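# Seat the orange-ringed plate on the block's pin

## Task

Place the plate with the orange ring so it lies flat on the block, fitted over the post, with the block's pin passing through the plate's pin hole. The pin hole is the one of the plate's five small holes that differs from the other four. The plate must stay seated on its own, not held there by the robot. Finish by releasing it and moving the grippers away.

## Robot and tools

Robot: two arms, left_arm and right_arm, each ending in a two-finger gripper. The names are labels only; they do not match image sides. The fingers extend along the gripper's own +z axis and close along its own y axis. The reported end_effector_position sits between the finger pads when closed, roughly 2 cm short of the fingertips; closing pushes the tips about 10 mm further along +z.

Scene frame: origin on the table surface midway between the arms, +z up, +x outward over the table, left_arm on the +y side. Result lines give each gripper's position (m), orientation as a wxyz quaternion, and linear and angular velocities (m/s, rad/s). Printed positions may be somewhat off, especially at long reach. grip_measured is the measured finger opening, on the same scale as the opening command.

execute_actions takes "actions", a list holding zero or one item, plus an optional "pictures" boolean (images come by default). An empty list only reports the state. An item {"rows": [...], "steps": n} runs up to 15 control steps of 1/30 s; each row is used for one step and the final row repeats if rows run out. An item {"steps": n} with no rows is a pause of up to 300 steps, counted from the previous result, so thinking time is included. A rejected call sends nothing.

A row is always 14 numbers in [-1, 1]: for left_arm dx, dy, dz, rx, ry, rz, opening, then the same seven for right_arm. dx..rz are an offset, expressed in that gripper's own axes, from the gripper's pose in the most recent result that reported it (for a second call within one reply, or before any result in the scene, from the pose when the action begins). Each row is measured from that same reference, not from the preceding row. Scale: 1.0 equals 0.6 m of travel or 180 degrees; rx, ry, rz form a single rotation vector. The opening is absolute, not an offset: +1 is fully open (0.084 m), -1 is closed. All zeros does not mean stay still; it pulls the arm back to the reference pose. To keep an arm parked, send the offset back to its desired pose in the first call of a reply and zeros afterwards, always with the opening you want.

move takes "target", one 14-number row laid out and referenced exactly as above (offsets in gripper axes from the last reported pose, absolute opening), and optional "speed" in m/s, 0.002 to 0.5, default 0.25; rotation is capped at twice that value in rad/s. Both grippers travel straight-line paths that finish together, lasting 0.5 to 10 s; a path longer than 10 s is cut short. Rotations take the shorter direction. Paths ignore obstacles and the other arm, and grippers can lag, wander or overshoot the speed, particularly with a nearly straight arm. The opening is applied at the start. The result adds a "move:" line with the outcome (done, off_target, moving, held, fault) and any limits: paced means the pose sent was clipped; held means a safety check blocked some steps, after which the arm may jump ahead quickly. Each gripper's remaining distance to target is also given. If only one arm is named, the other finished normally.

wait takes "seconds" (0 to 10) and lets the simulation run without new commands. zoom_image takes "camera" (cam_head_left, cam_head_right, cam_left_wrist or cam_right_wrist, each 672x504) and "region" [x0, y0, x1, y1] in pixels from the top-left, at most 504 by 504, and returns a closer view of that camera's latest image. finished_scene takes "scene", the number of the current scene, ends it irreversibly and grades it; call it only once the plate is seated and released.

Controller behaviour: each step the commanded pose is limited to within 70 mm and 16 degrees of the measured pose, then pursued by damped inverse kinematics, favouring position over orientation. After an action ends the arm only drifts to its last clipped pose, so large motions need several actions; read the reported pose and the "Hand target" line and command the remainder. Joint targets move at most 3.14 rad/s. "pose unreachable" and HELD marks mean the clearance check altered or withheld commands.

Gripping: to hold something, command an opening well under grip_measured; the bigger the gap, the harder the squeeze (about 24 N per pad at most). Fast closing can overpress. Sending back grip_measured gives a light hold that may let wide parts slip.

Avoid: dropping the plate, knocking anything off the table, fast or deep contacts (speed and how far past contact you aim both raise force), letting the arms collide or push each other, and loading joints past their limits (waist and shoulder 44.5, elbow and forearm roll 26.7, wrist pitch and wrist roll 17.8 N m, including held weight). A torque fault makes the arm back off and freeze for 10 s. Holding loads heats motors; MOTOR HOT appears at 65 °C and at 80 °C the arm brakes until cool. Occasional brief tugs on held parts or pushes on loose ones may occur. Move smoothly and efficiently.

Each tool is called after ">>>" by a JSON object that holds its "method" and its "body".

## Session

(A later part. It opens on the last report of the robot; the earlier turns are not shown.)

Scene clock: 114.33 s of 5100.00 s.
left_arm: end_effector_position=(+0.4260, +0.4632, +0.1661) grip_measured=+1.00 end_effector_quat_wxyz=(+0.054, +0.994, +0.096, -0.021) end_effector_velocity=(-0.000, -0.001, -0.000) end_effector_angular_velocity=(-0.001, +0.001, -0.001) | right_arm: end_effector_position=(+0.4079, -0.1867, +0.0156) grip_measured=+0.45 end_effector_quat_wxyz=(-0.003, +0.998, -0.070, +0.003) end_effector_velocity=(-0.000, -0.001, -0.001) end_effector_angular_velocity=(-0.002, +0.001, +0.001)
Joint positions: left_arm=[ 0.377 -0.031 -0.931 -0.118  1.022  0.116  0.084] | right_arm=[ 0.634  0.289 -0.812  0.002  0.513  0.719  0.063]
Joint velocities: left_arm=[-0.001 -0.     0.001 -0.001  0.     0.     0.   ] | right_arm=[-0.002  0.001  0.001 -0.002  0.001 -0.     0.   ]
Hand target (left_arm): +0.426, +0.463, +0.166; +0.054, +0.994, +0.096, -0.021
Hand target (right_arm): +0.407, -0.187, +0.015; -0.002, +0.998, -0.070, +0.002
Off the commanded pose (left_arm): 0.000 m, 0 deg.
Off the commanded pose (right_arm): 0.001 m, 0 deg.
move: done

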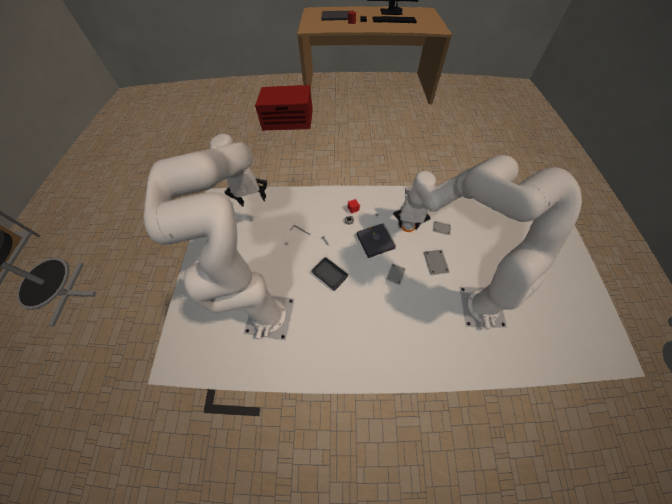

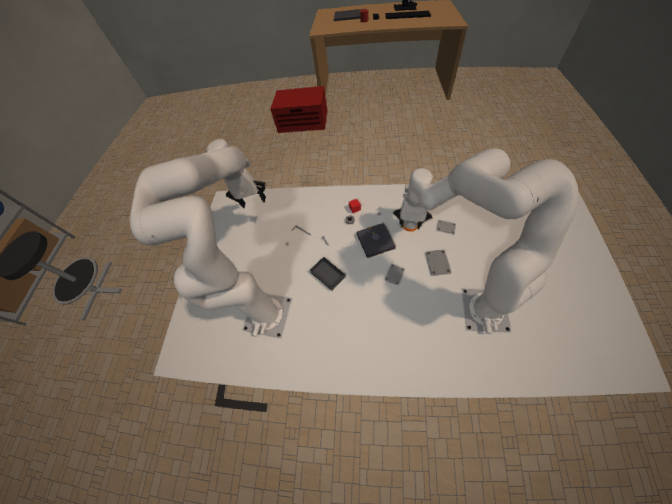

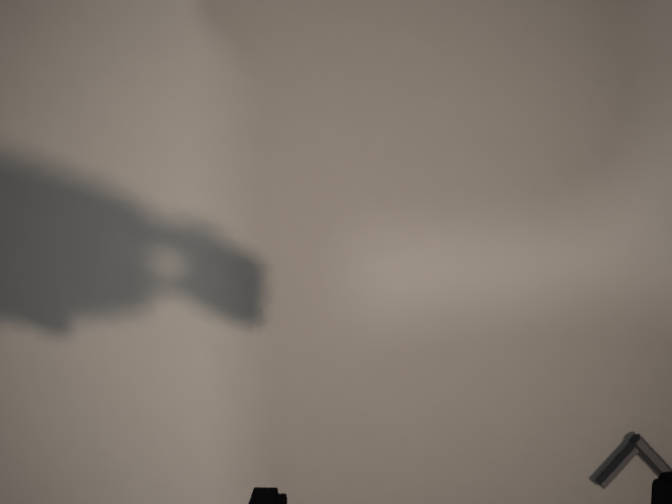

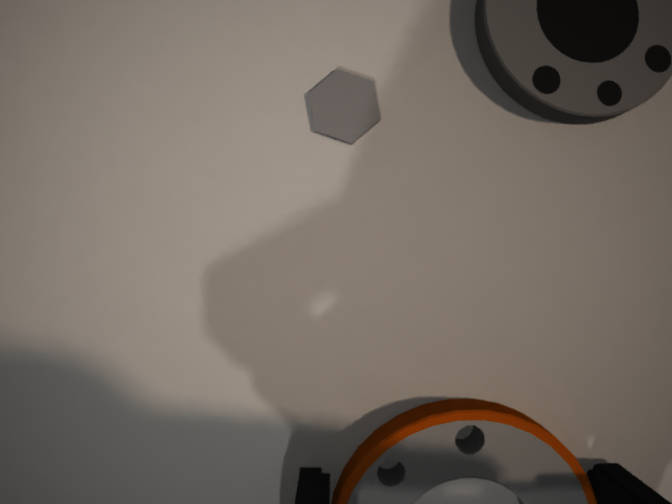

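>>> {"method": "move", "body": {"target": [0,0,0,0,0,0,1,0,0,-0.0043,-0.002,-0.0018,0,1], "speed": 0.02}}

>>> {"method": "move", "body": {"target": [0,0,0,0,0,0,1,0,0,0,0,0,0.5,1], "speed": 0.5}}

>>> {"method": "move", "body": {"target": [0,0,0,0,0,0,1,0,0,0,0,0,0,0.1], "speed": 0.05}}

>>> {"method": "move", "body": {"target": [0,0,0,0,0,0,1,0,0,0,0,0,0,1], "speed": 0.05}}

>>> {"method": "move", "body": {"target": [0,0,0,0,0,0,1,0,0,0,0,0,-0.5,1], "speed": 0.5}}

>>> {"method": "move", "body": {"target": [0,0,0,0,0,0,1,0,0,0,0,0,0,0.0], "speed": 0.05}}

Scene clock: 125.07 s of 5100.00 s.
left_arm: end_effector_position=(+0.4260, +0.4632, +0.1661) grip_measured=+1.00 end_effector_quat_wxyz=(+0.054, +0.994, +0.096, -0.021) end_effector_velocity=(-0.000, -0.000, -0.000) end_effector_angular_velocity=(-0.000, +0.001, -0.001) | right_arm: end_effector_position=(+0.4076, -0.1869, +0.0178) grip_measured=+1.00 end_effector_quat_wxyz=(-0.000, +0.998, -0.070, +0.000) end_effector_velocity=(+0.001, +0.001, +0.002) end_effector_angular_velocity=(+0.000, -0.000, -0.001)
Joint positions: left_arm=[ 0.377 -0.031 -0.931 -0.118  1.022  0.116  0.084] | right_arm=[ 0.634  0.286 -0.82  -0.     0.533  0.721  0.084]
Joint velocities: left_arm=[-0.001  0.    -0.     0.     0.001 -0.     0.   ] | right_arm=[ 0.    -0.002 -0.003  0.     0.005  0.001 -0.   ]
Hand target (left_arm): +0.426, +0.463, +0.166; +0.054, +0.994, +0.096, -0.021
Hand target (right_arm): +0.408, -0.187, +0.018; -0.000, +0.998, -0.070, +0.000
Off the commanded pose (left_arm): 0.000 m, 0 deg.
Off the commanded pose (right_arm): 0.000 m, 0 deg.
After step 90, 7.03 s passed at rest.
move: done

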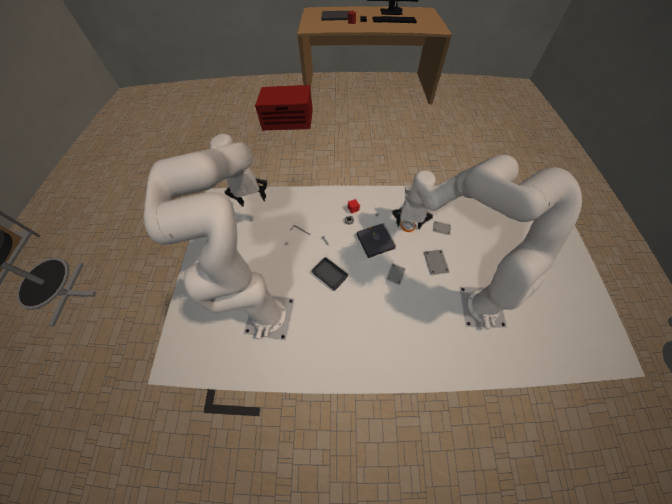

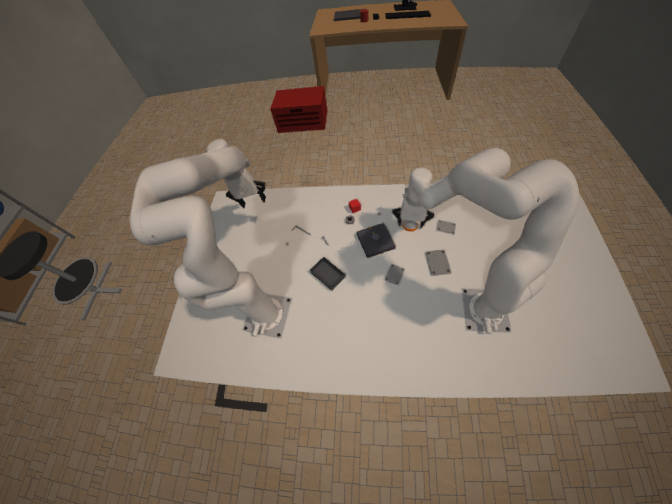

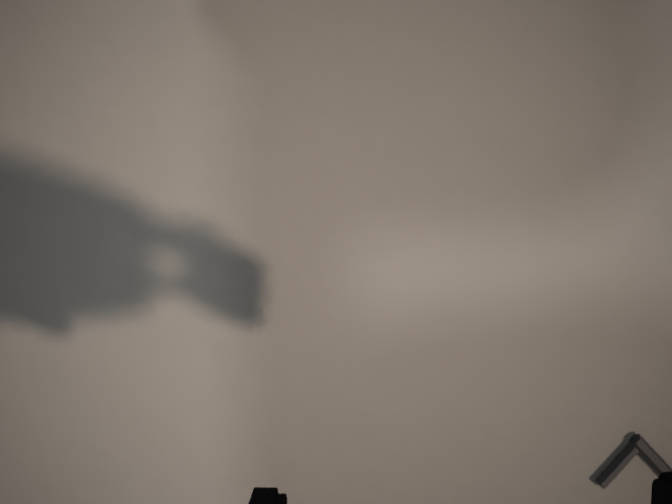

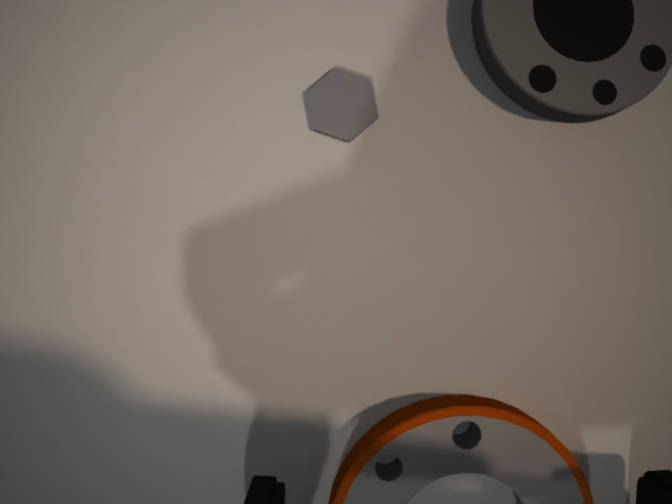

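Scene clock: 127.27 s of 5100.00 s.
left_arm: end_effector_position=(+0.4260, +0.4632, +0.1661) grip_measured=+1.00 end_effector_quat_wxyz=(+0.054, +0.994, +0.096, -0.021) end_effector_velocity=(-0.000, -0.000, -0.000) end_effector_angular_velocity=(+0.000, +0.001, -0.001) | right_arm: end_effector_position=(+0.4076, -0.1869, +0.0178) grip_measured=+1.00 end_effector_quat_wxyz=(-0.000, +0.656, -0.754, -0.000) end_effector_velocity=(+0.001, -0.001, -0.000) end_effector_angular_velocity=(-0.003, -0.002, -0.009)
Joint positions: left_arm=[ 0.377 -0.031 -0.931 -0.118  1.022  0.116  0.084] | right_arm=[ 0.634  0.286 -0.82   0.     0.533  2.29   0.084]
Joint velocities: left_arm=[-0.     0.     0.001  0.001  0.001  0.    -0.   ] | right_arm=[-0.001  0.    -0.    -0.007  0.     0.014  0.   ]
Hand target (left_arm): +0.426, +0.463, +0.166; +0.054, +0.994, +0.096, -0.021
Hand target (right_arm): +0.408, -0.187, +0.018; +0.000, -0.656, +0.755, -0.000
Off the commanded pose (left_arm): 0.000 m, 0 deg.
Off the commanded pose (right_arm): 0.000 m, 0 deg.
move: done

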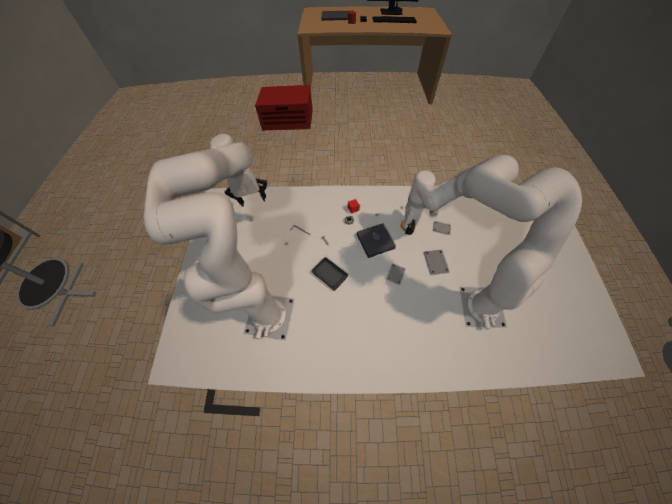

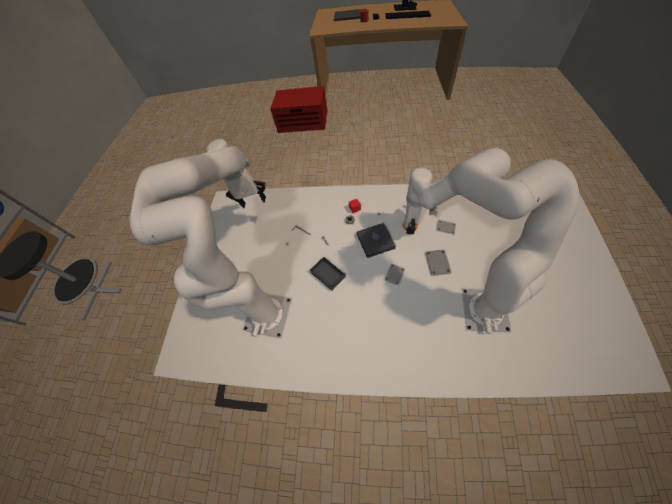

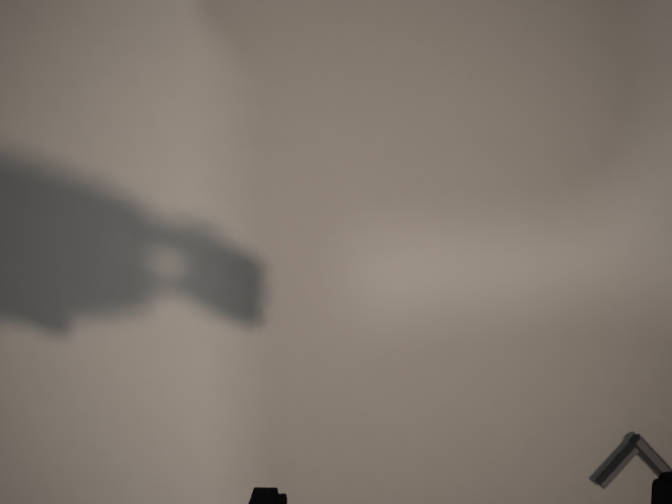

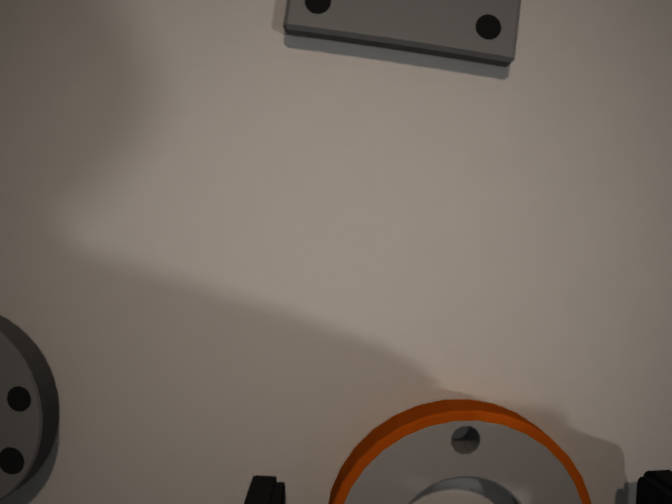

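Scene clock: 127.77 s of 5100.00 s.
left_arm: end_effector_position=(+0.4260, +0.4632, +0.1661) grip_measured=+1.00 end_effector_quat_wxyz=(+0.054, +0.994, +0.096, -0.021) end_effector_velocity=(+0.000, -0.000, +0.001) end_effector_angular_velocity=(+0.000, -0.001, -0.001) | right_arm: end_effector_position=(+0.4077, -0.1868, +0.0179) grip_measured=+0.45 end_effector_quat_wxyz=(-0.000, +0.656, -0.755, -0.000) end_effector_velocity=(+0.000, -0.000, -0.000) end_effector_angular_velocity=(+0.000, -0.000, -0.000)
Joint positions: left_arm=[ 0.377 -0.031 -0.931 -0.118  1.022  0.116  0.084] | right_arm=[ 0.634  0.286 -0.82   0.     0.533  2.29   0.063]
Joint velocities: left_arm=[-0.001 -0.001 -0.001  0.     0.001 -0.    -0.   ] | right_arm=[-0.001  0.     0.    -0.    -0.001 -0.     0.   ]
Hand target (left_arm): +0.426, +0.463, +0.166; +0.054, +0.994, +0.096, -0.021
Hand target (right_arm): +0.408, -0.187, +0.018; +0.000, -0.656, +0.754, +0.000
Off the commanded pose (left_arm): 0.000 m, 0 deg.
Off the commanded pose (right_arm): 0.000 m, 0 deg.
move: done

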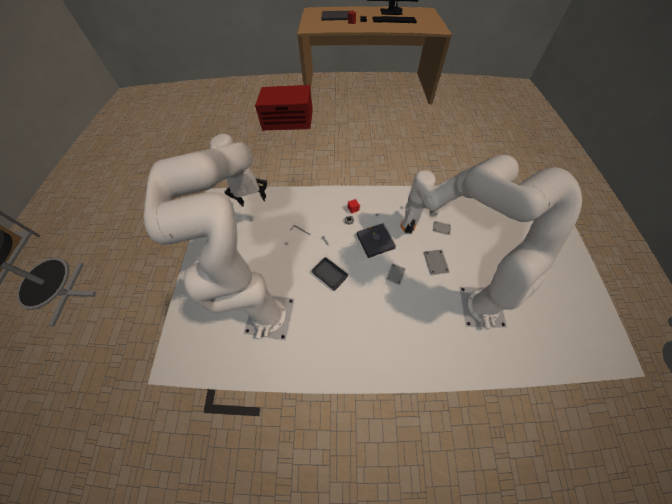

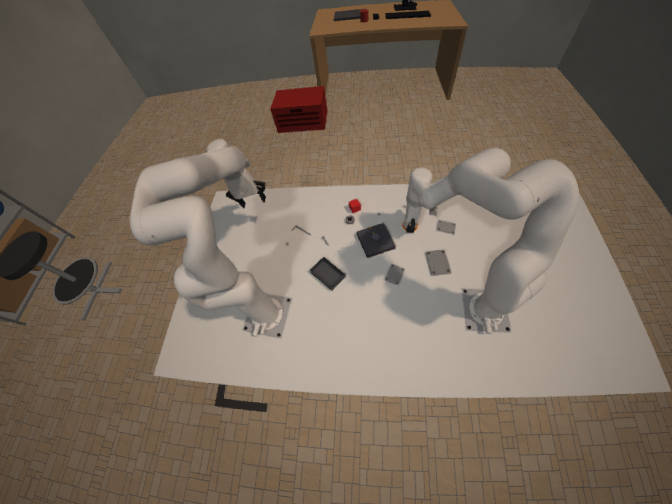

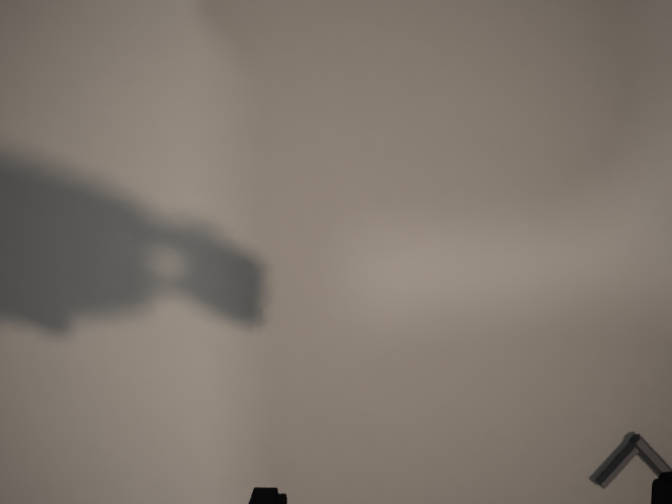

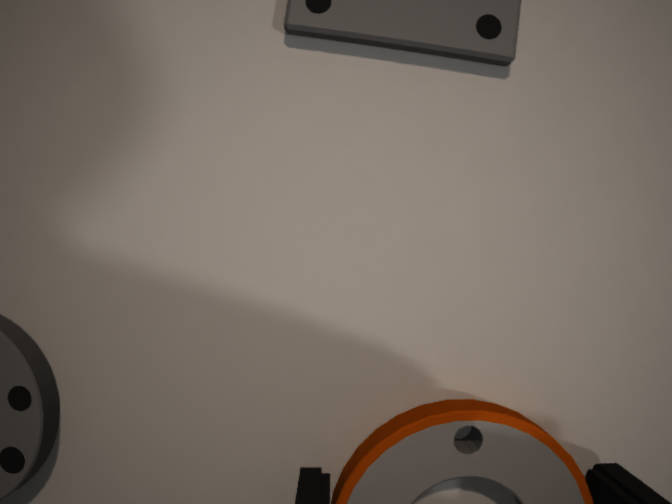

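Scene clock: 128.27 s of 5100.00 s.
left_arm: end_effector_position=(+0.4260, +0.4632, +0.1661) grip_measured=+1.00 end_effector_quat_wxyz=(+0.054, +0.994, +0.096, -0.021) end_effector_velocity=(-0.000, +0.000, -0.000) end_effector_angular_velocity=(+0.001, +0.001, +0.000) | right_arm: end_effector_position=(+0.4077, -0.1868, +0.0179) grip_measured=+1.00 end_effector_quat_wxyz=(-0.000, +0.656, -0.755, -0.000) end_effector_velocity=(+0.000, -0.001, +0.000) end_effector_angular_velocity=(-0.001, +0.001, -0.002)
Joint positions: left_arm=[ 0.377 -0.031 -0.931 -0.118  1.022  0.116  0.084] | right_arm=[ 0.634  0.286 -0.82   0.     0.533  2.29   0.084]
Joint velocities: left_arm=[ 0.     0.     0.     0.001 -0.    -0.001  0.   ] | right_arm=[-0.002 -0.    -0.     0.     0.002 -0.    -0.   ]
Hand target (left_arm): +0.426, +0.463, +0.166; +0.054, +0.994, +0.096, -0.021
Hand target (right_arm): +0.408, -0.187, +0.018; +0.000, -0.656, +0.755, +0.000
Off the commanded pose (left_arm): 0.000 m, 0 deg.
Off the commanded pose (right_arm): 0.000 m, 0 deg.
move: done

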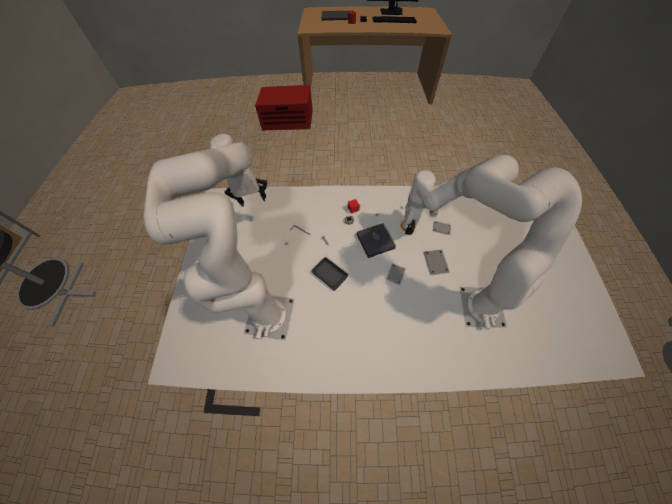

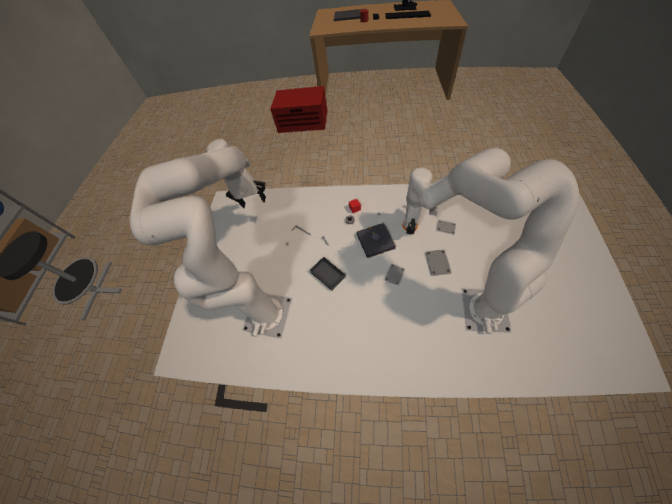

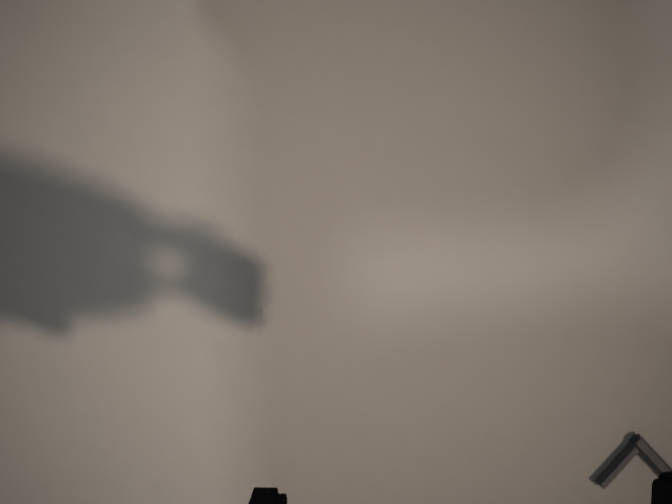

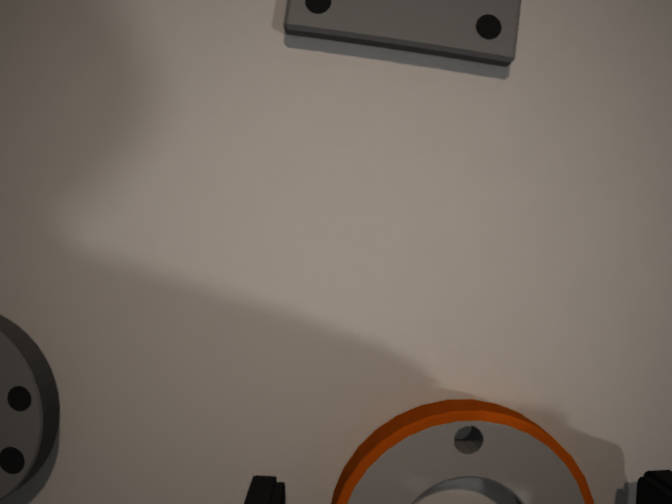

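Scene clock: 130.47 s of 5100.00 s.
left_arm: end_effector_position=(+0.4260, +0.4632, +0.1661) grip_measured=+1.00 end_effector_quat_wxyz=(+0.054, +0.994, +0.096, -0.021) end_effector_velocity=(-0.000, -0.001, -0.001) end_effector_angular_velocity=(-0.001, +0.001, +0.000) | right_arm: end_effector_position=(+0.4077, -0.1868, +0.0179) grip_measured=+1.00 end_effector_quat_wxyz=(-0.000, +0.998, -0.070, +0.000) end_effector_velocity=(+0.000, -0.000, +0.000) end_effector_angular_velocity=(+0.001, +0.001, +0.011)
Joint positions: left_arm=[ 0.377 -0.031 -0.931 -0.118  1.022  0.116  0.084] | right_arm=[ 0.634  0.286 -0.82  -0.     0.533  0.721  0.084]
Joint velocities: left_arm=[-0.001  0.001  0.001 -0.001  0.     0.     0.   ] | right_arm=[-0.001  0.    -0.001  0.004  0.001 -0.015 -0.   ]
Hand target (left_arm): +0.426, +0.463, +0.166; +0.054, +0.994, +0.096, -0.021
Hand target (right_arm): +0.408, -0.187, +0.018; -0.000, +0.998, -0.069, +0.000
Off the commanded pose (left_arm): 0.000 m, 0 deg.
Off the commanded pose (right_arm): 0.000 m, 0 deg.
move: done

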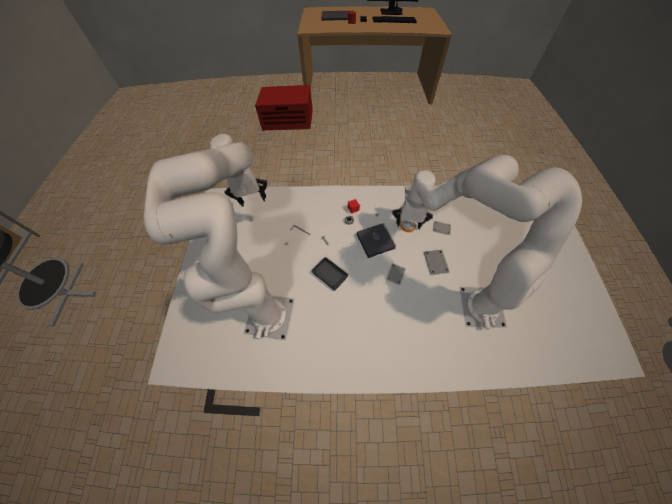

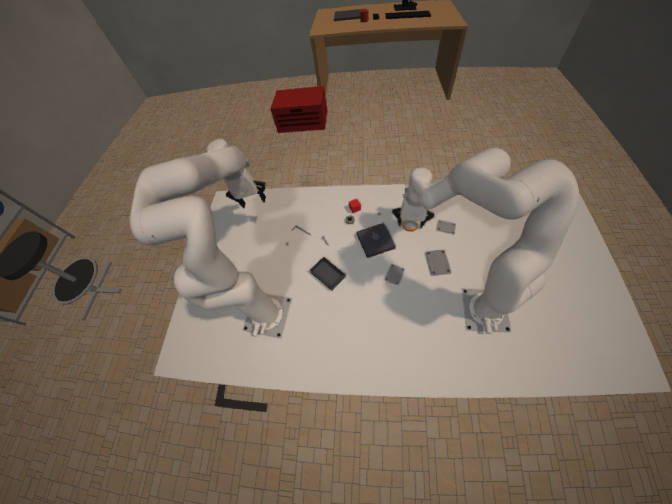

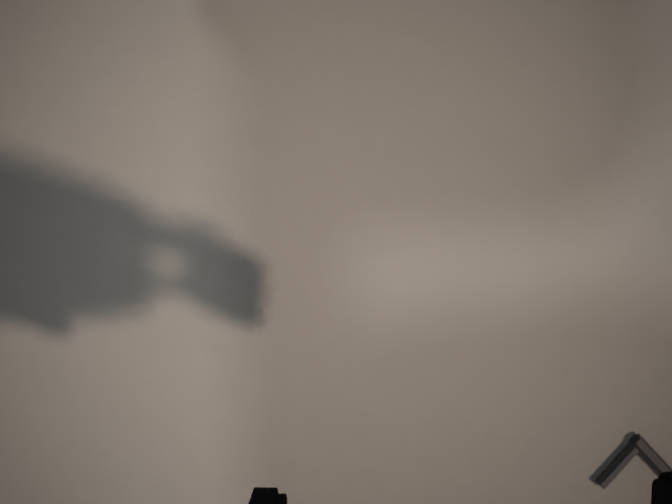

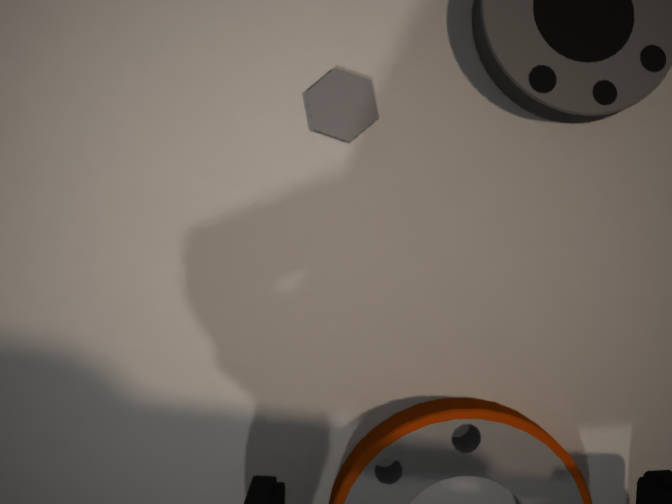

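Scene clock: 130.97 s of 5100.00 s.
left_arm: end_effector_position=(+0.4260, +0.4632, +0.1661) grip_measured=+1.00 end_effector_quat_wxyz=(+0.054, +0.994, +0.096, -0.021) end_effector_velocity=(-0.000, +0.000, -0.000) end_effector_angular_velocity=(+0.000, +0.000, -0.000) | right_arm: end_effector_position=(+0.4078, -0.1868, +0.0180) grip_measured=+0.45 end_effector_quat_wxyz=(-0.000, +0.998, -0.070, +0.000) end_effector_velocity=(-0.000, +0.001, -0.000) end_effector_angular_velocity=(+0.001, -0.000, +0.002)
Joint positions: left_arm=[ 0.377 -0.031 -0.931 -0.118  1.022  0.116  0.084] | right_arm=[ 0.634  0.286 -0.82  -0.     0.533  0.721  0.063]
Joint velocities: left_arm=[ 0.     0.     0.001  0.    -0.001  0.    -0.   ] | right_arm=[ 0.002  0.     0.     0.001 -0.001 -0.001 -0.   ]
Hand target (left_arm): +0.426, +0.463, +0.166; +0.054, +0.994, +0.096, -0.021
Hand target (right_arm): +0.408, -0.187, +0.018; -0.000, +0.998, -0.070, +0.000
Off the commanded pose (left_arm): 0.000 m, 0 deg.
Off the commanded pose (right_arm): 0.000 m, 0 deg.
move: done

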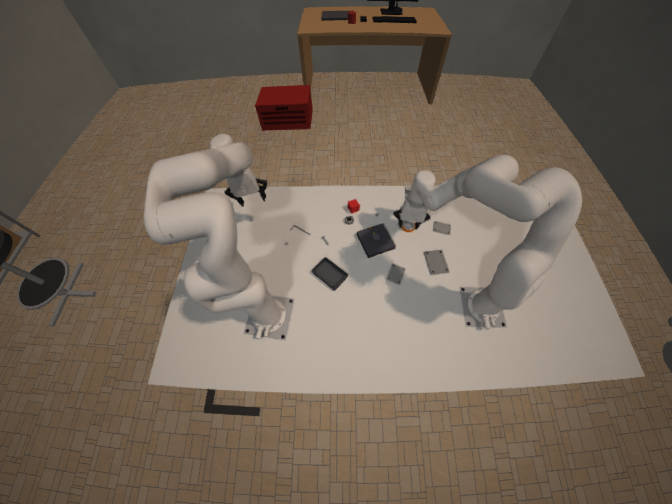

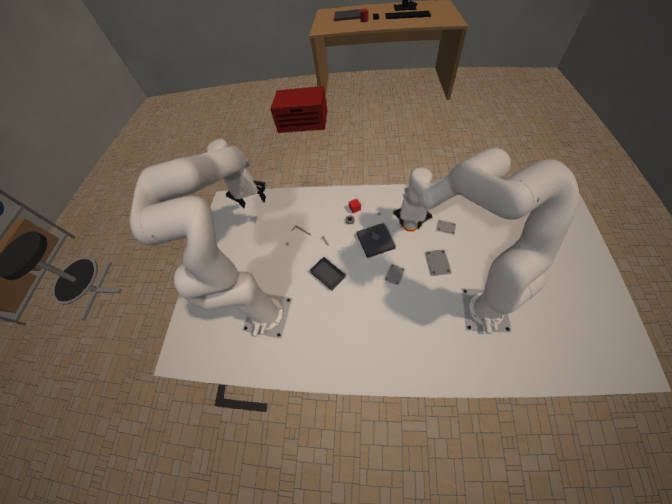

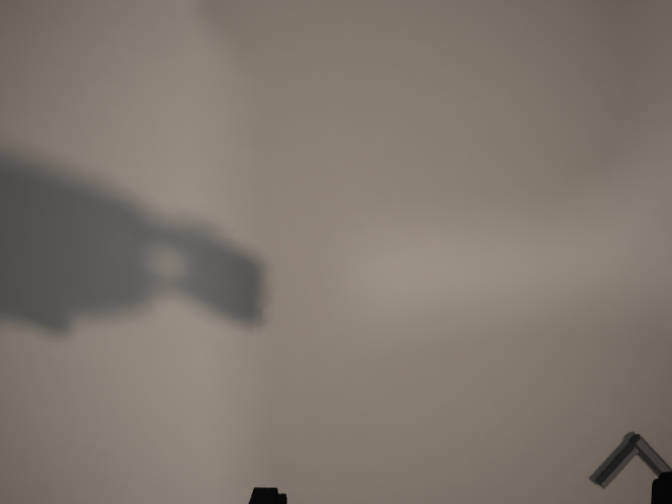

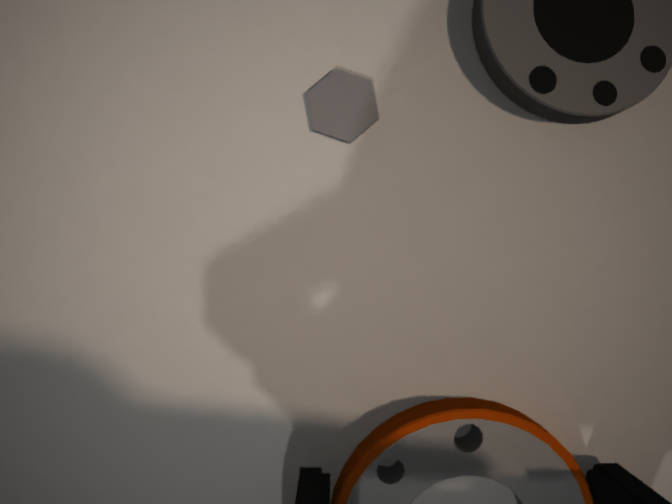

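>>> {"method": "move", "body": {"target": [0,0,0,0,0,0,1,0,0,-0.095,0,0,0,0.0], "speed": 0.12}}

>>> {"method": "move", "body": {"target": [0,0,0,0,0,0,1,-0.1676,-0.2312,0.017,0,0,0.0946,0.0], "speed": 0.2}}

Scene clock: 137.17 s of 5100.00 s.
left_arm: end_effector_position=(+0.4260, +0.4632, +0.1661) grip_measured=+1.00 end_effector_quat_wxyz=(+0.054, +0.994, +0.096, -0.021) end_effector_velocity=(+0.001, -0.000, +0.001) end_effector_angular_velocity=(+0.001, -0.003, -0.001) | right_arm: end_effector_position=(+0.4076, -0.1869, +0.0743) grip_measured=+0.45 end_effector_quat_wxyz=(+0.000, +0.998, -0.070, -0.000) end_effector_velocity=(+0.001, +0.001, +0.004) end_effector_angular_velocity=(+0.002, -0.003, +0.001)
Joint positions: left_arm=[ 0.377 -0.031 -0.931 -0.118  1.022  0.116  0.084] | right_arm=[ 0.634  0.148 -0.838 -0.     0.69   0.721  0.063]
Joint velocities: left_arm=[-0.001 -0.001 -0.002 -0.    -0.     0.001 -0.   ] | right_arm=[ 0.    -0.007 -0.004 -0.     0.008 -0.001  0.   ]
Hand target (left_arm): +0.426, +0.463, +0.166; +0.054, +0.994, +0.096, -0.021
Hand target (right_arm): +0.408, -0.187, +0.075; -0.000, +0.998, -0.070, +0.000
Off the commanded pose (left_arm): 0.000 m, 0 deg.
Off the commanded pose (right_arm): 0.001 m, 0 deg.
After step 90, 2.33 s passed at rest.
move: done

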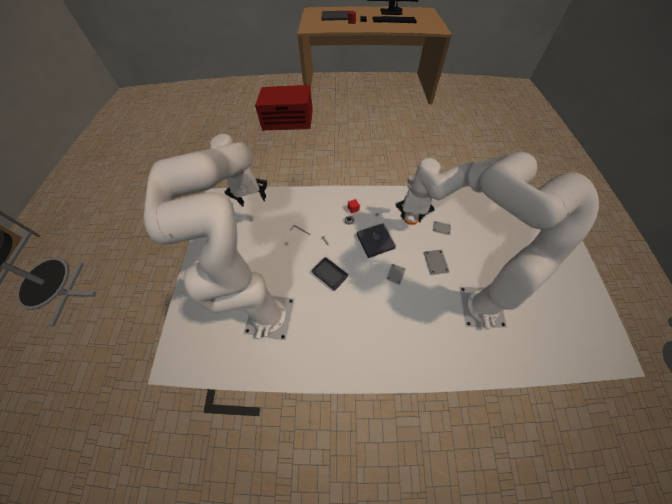

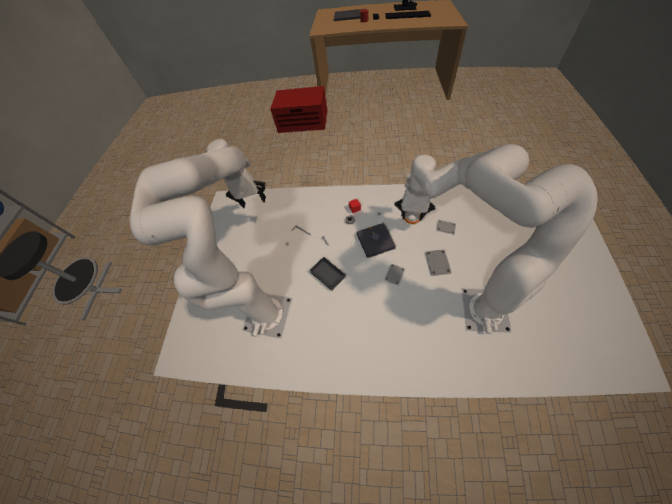

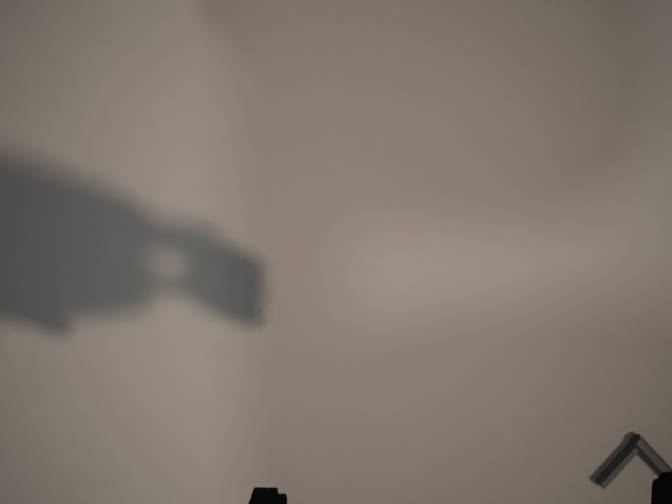

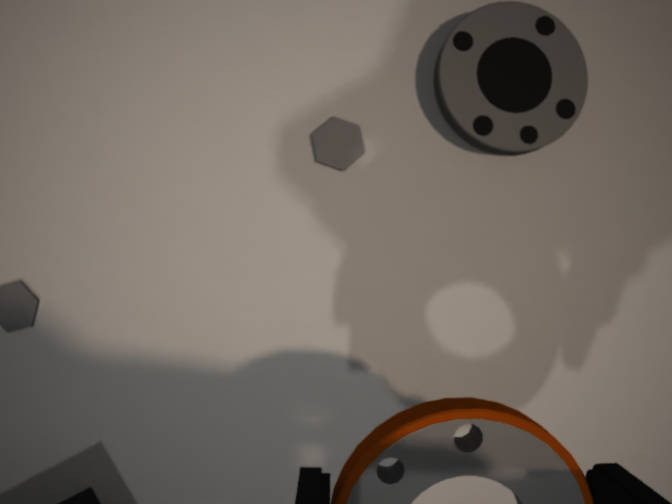

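Scene clock: 138.53 s of 5100.00 s.
left_arm: end_effector_position=(+0.4260, +0.4632, +0.1661) grip_measured=+1.00 end_effector_quat_wxyz=(+0.054, +0.994, +0.096, -0.021) end_effector_velocity=(-0.001, +0.000, -0.000) end_effector_angular_velocity=(-0.001, +0.002, +0.001) | right_arm: end_effector_position=(+0.3278, -0.0359, +0.0641) grip_measured=+0.45 end_effector_quat_wxyz=(+0.000, +0.976, -0.217, +0.000) end_effector_velocity=(-0.001, +0.003, +0.000) end_effector_angular_velocity=(-0.000, -0.001, -0.005)
Joint positions: left_arm=[ 0.377 -0.031 -0.931 -0.118  1.022  0.116  0.084] | right_arm=[ 0.985  0.301 -1.018 -0.001  0.717  1.369  0.063]
Joint velocities: left_arm=[ 0.001  0.     0.001 -0.001  0.001  0.     0.   ] | right_arm=[ 0.004  0.004 -0.007 -0.001  0.002  0.011 -0.   ]
Hand target (left_arm): +0.426, +0.463, +0.166; +0.054, +0.994, +0.096, -0.021
Hand target (right_arm): +0.328, -0.036, +0.064; +0.000, +0.976, -0.217, +0.000
Off the commanded pose (left_arm): 0.000 m, 0 deg.
Off the commanded pose (right_arm): 0.001 m, 0 deg.
move: done

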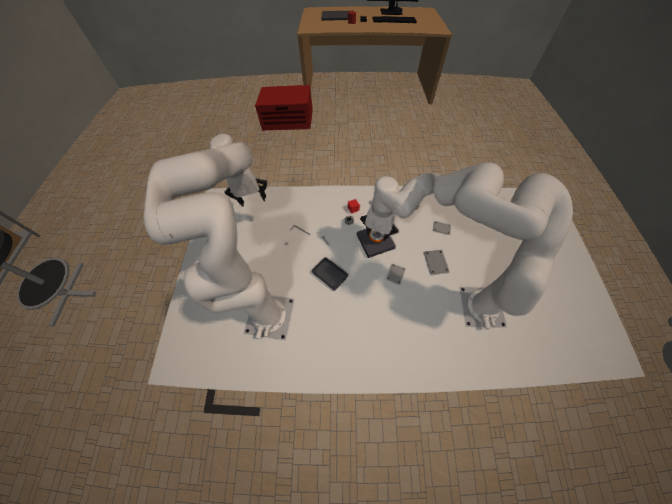

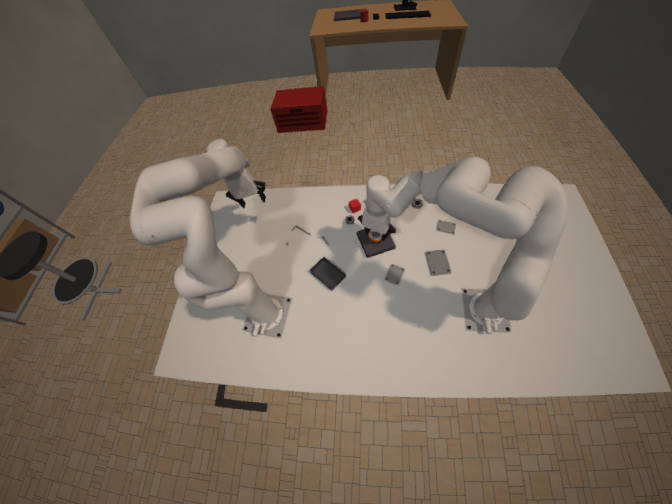

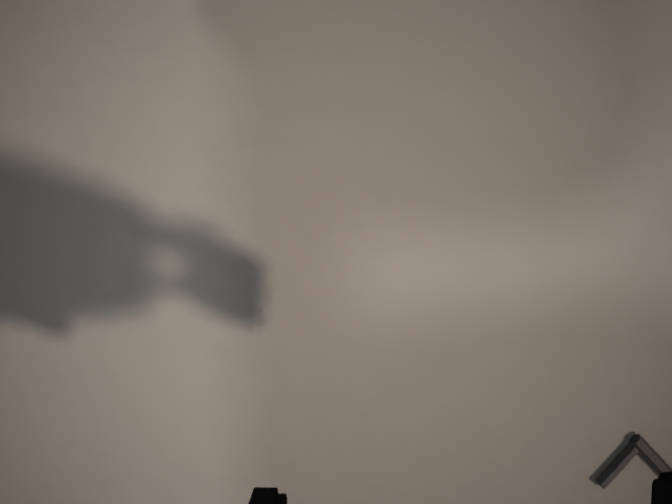

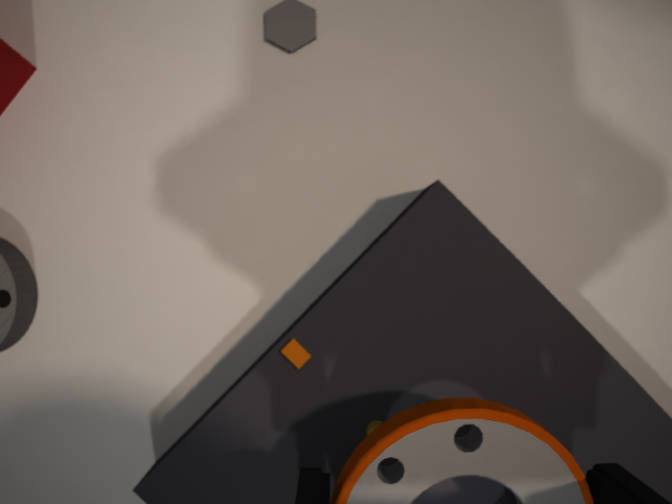

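>>> {"method": "move", "body": {"target": [0,0,0,0,0,0,1,-0.00065,-0.0006,-0.0012,0,0,0,0.0], "speed": 0.02}}

>>> {"method": "zoom_image", "body": {"camera": "cam_right_wrist", "region": [260, 160, 604, 504]}}

Scene clock: 141.53 s of 5100.00 s.
left_arm: end_effector_position=(+0.4260, +0.4632, +0.1661) grip_measured=+1.00 end_effector_quat_wxyz=(+0.054, +0.994, +0.096, -0.021) end_effector_velocity=(-0.001, -0.000, -0.000) end_effector_angular_velocity=(-0.000, +0.002, -0.000) | right_arm: end_effector_position=(+0.3276, -0.0355, +0.0648) grip_measured=+0.45 end_effector_quat_wxyz=(+0.000, +0.976, -0.217, +0.000) end_effector_velocity=(+0.000, -0.000, +0.000) end_effector_angular_velocity=(-0.001, -0.000, +0.001)
Joint positions: left_arm=[ 0.377 -0.031 -0.931 -0.118  1.022  0.116  0.084] | right_arm=[ 0.986  0.3   -1.019 -0.001  0.719  1.37   0.063]
Joint velocities: left_arm=[-0.    -0.     0.001 -0.     0.001 -0.    -0.   ] | right_arm=[-0.    -0.     0.    -0.001  0.001 -0.     0.   ]
Hand target (left_arm): +0.426, +0.463, +0.166; +0.054, +0.994, +0.096, -0.021
Hand target (right_arm): +0.328, -0.035, +0.065; +0.000, +0.976, -0.217, +0.000
Off the commanded pose (left_arm): 0.000 m, 0 deg.
Off the commanded pose (right_arm): 0.000 m, 0 deg.
move: done

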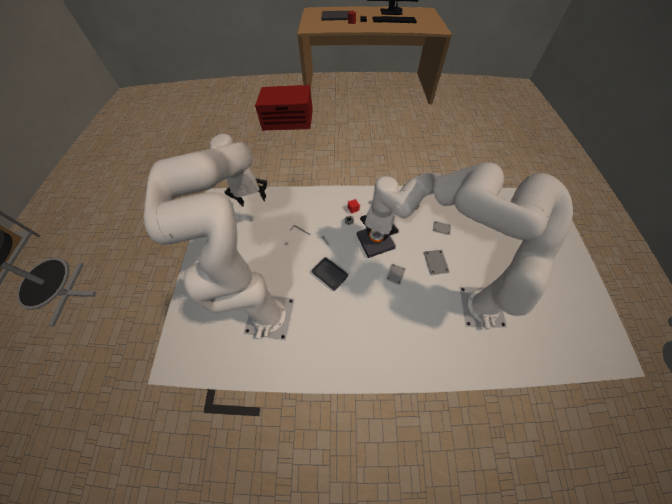

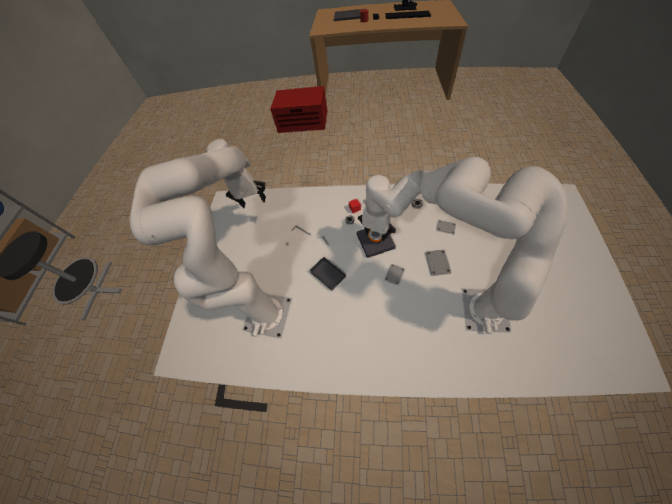

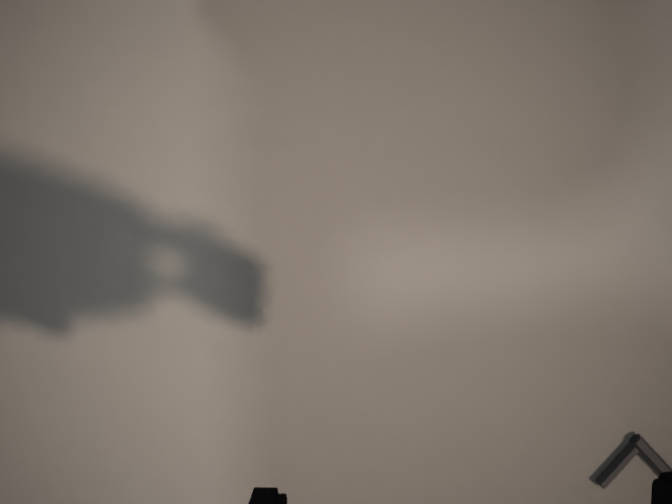

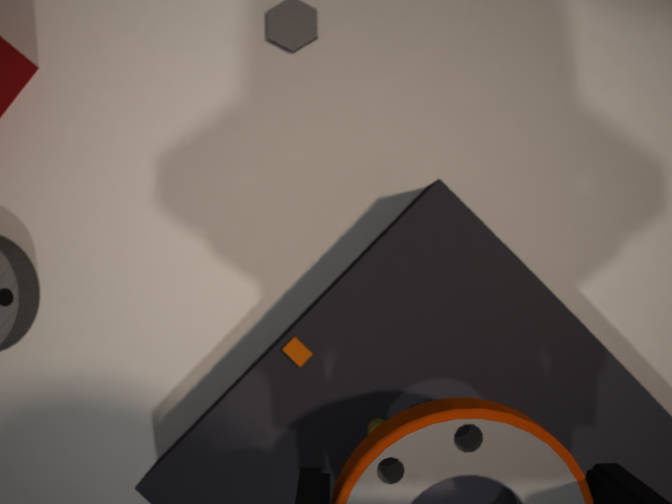

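Region (260, 160, 604, 504) of cam_right_wrist's 672x504 image, scaled by 1.465, with more detail than that image has.

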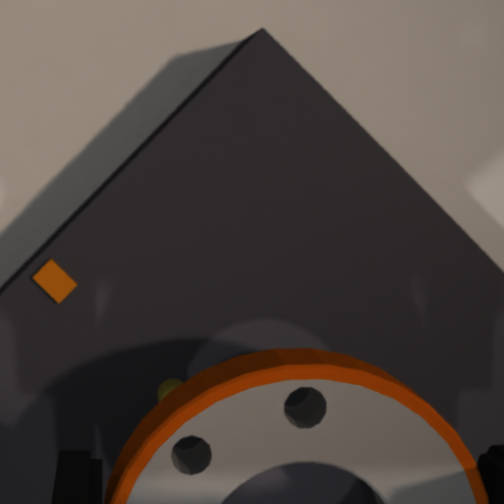

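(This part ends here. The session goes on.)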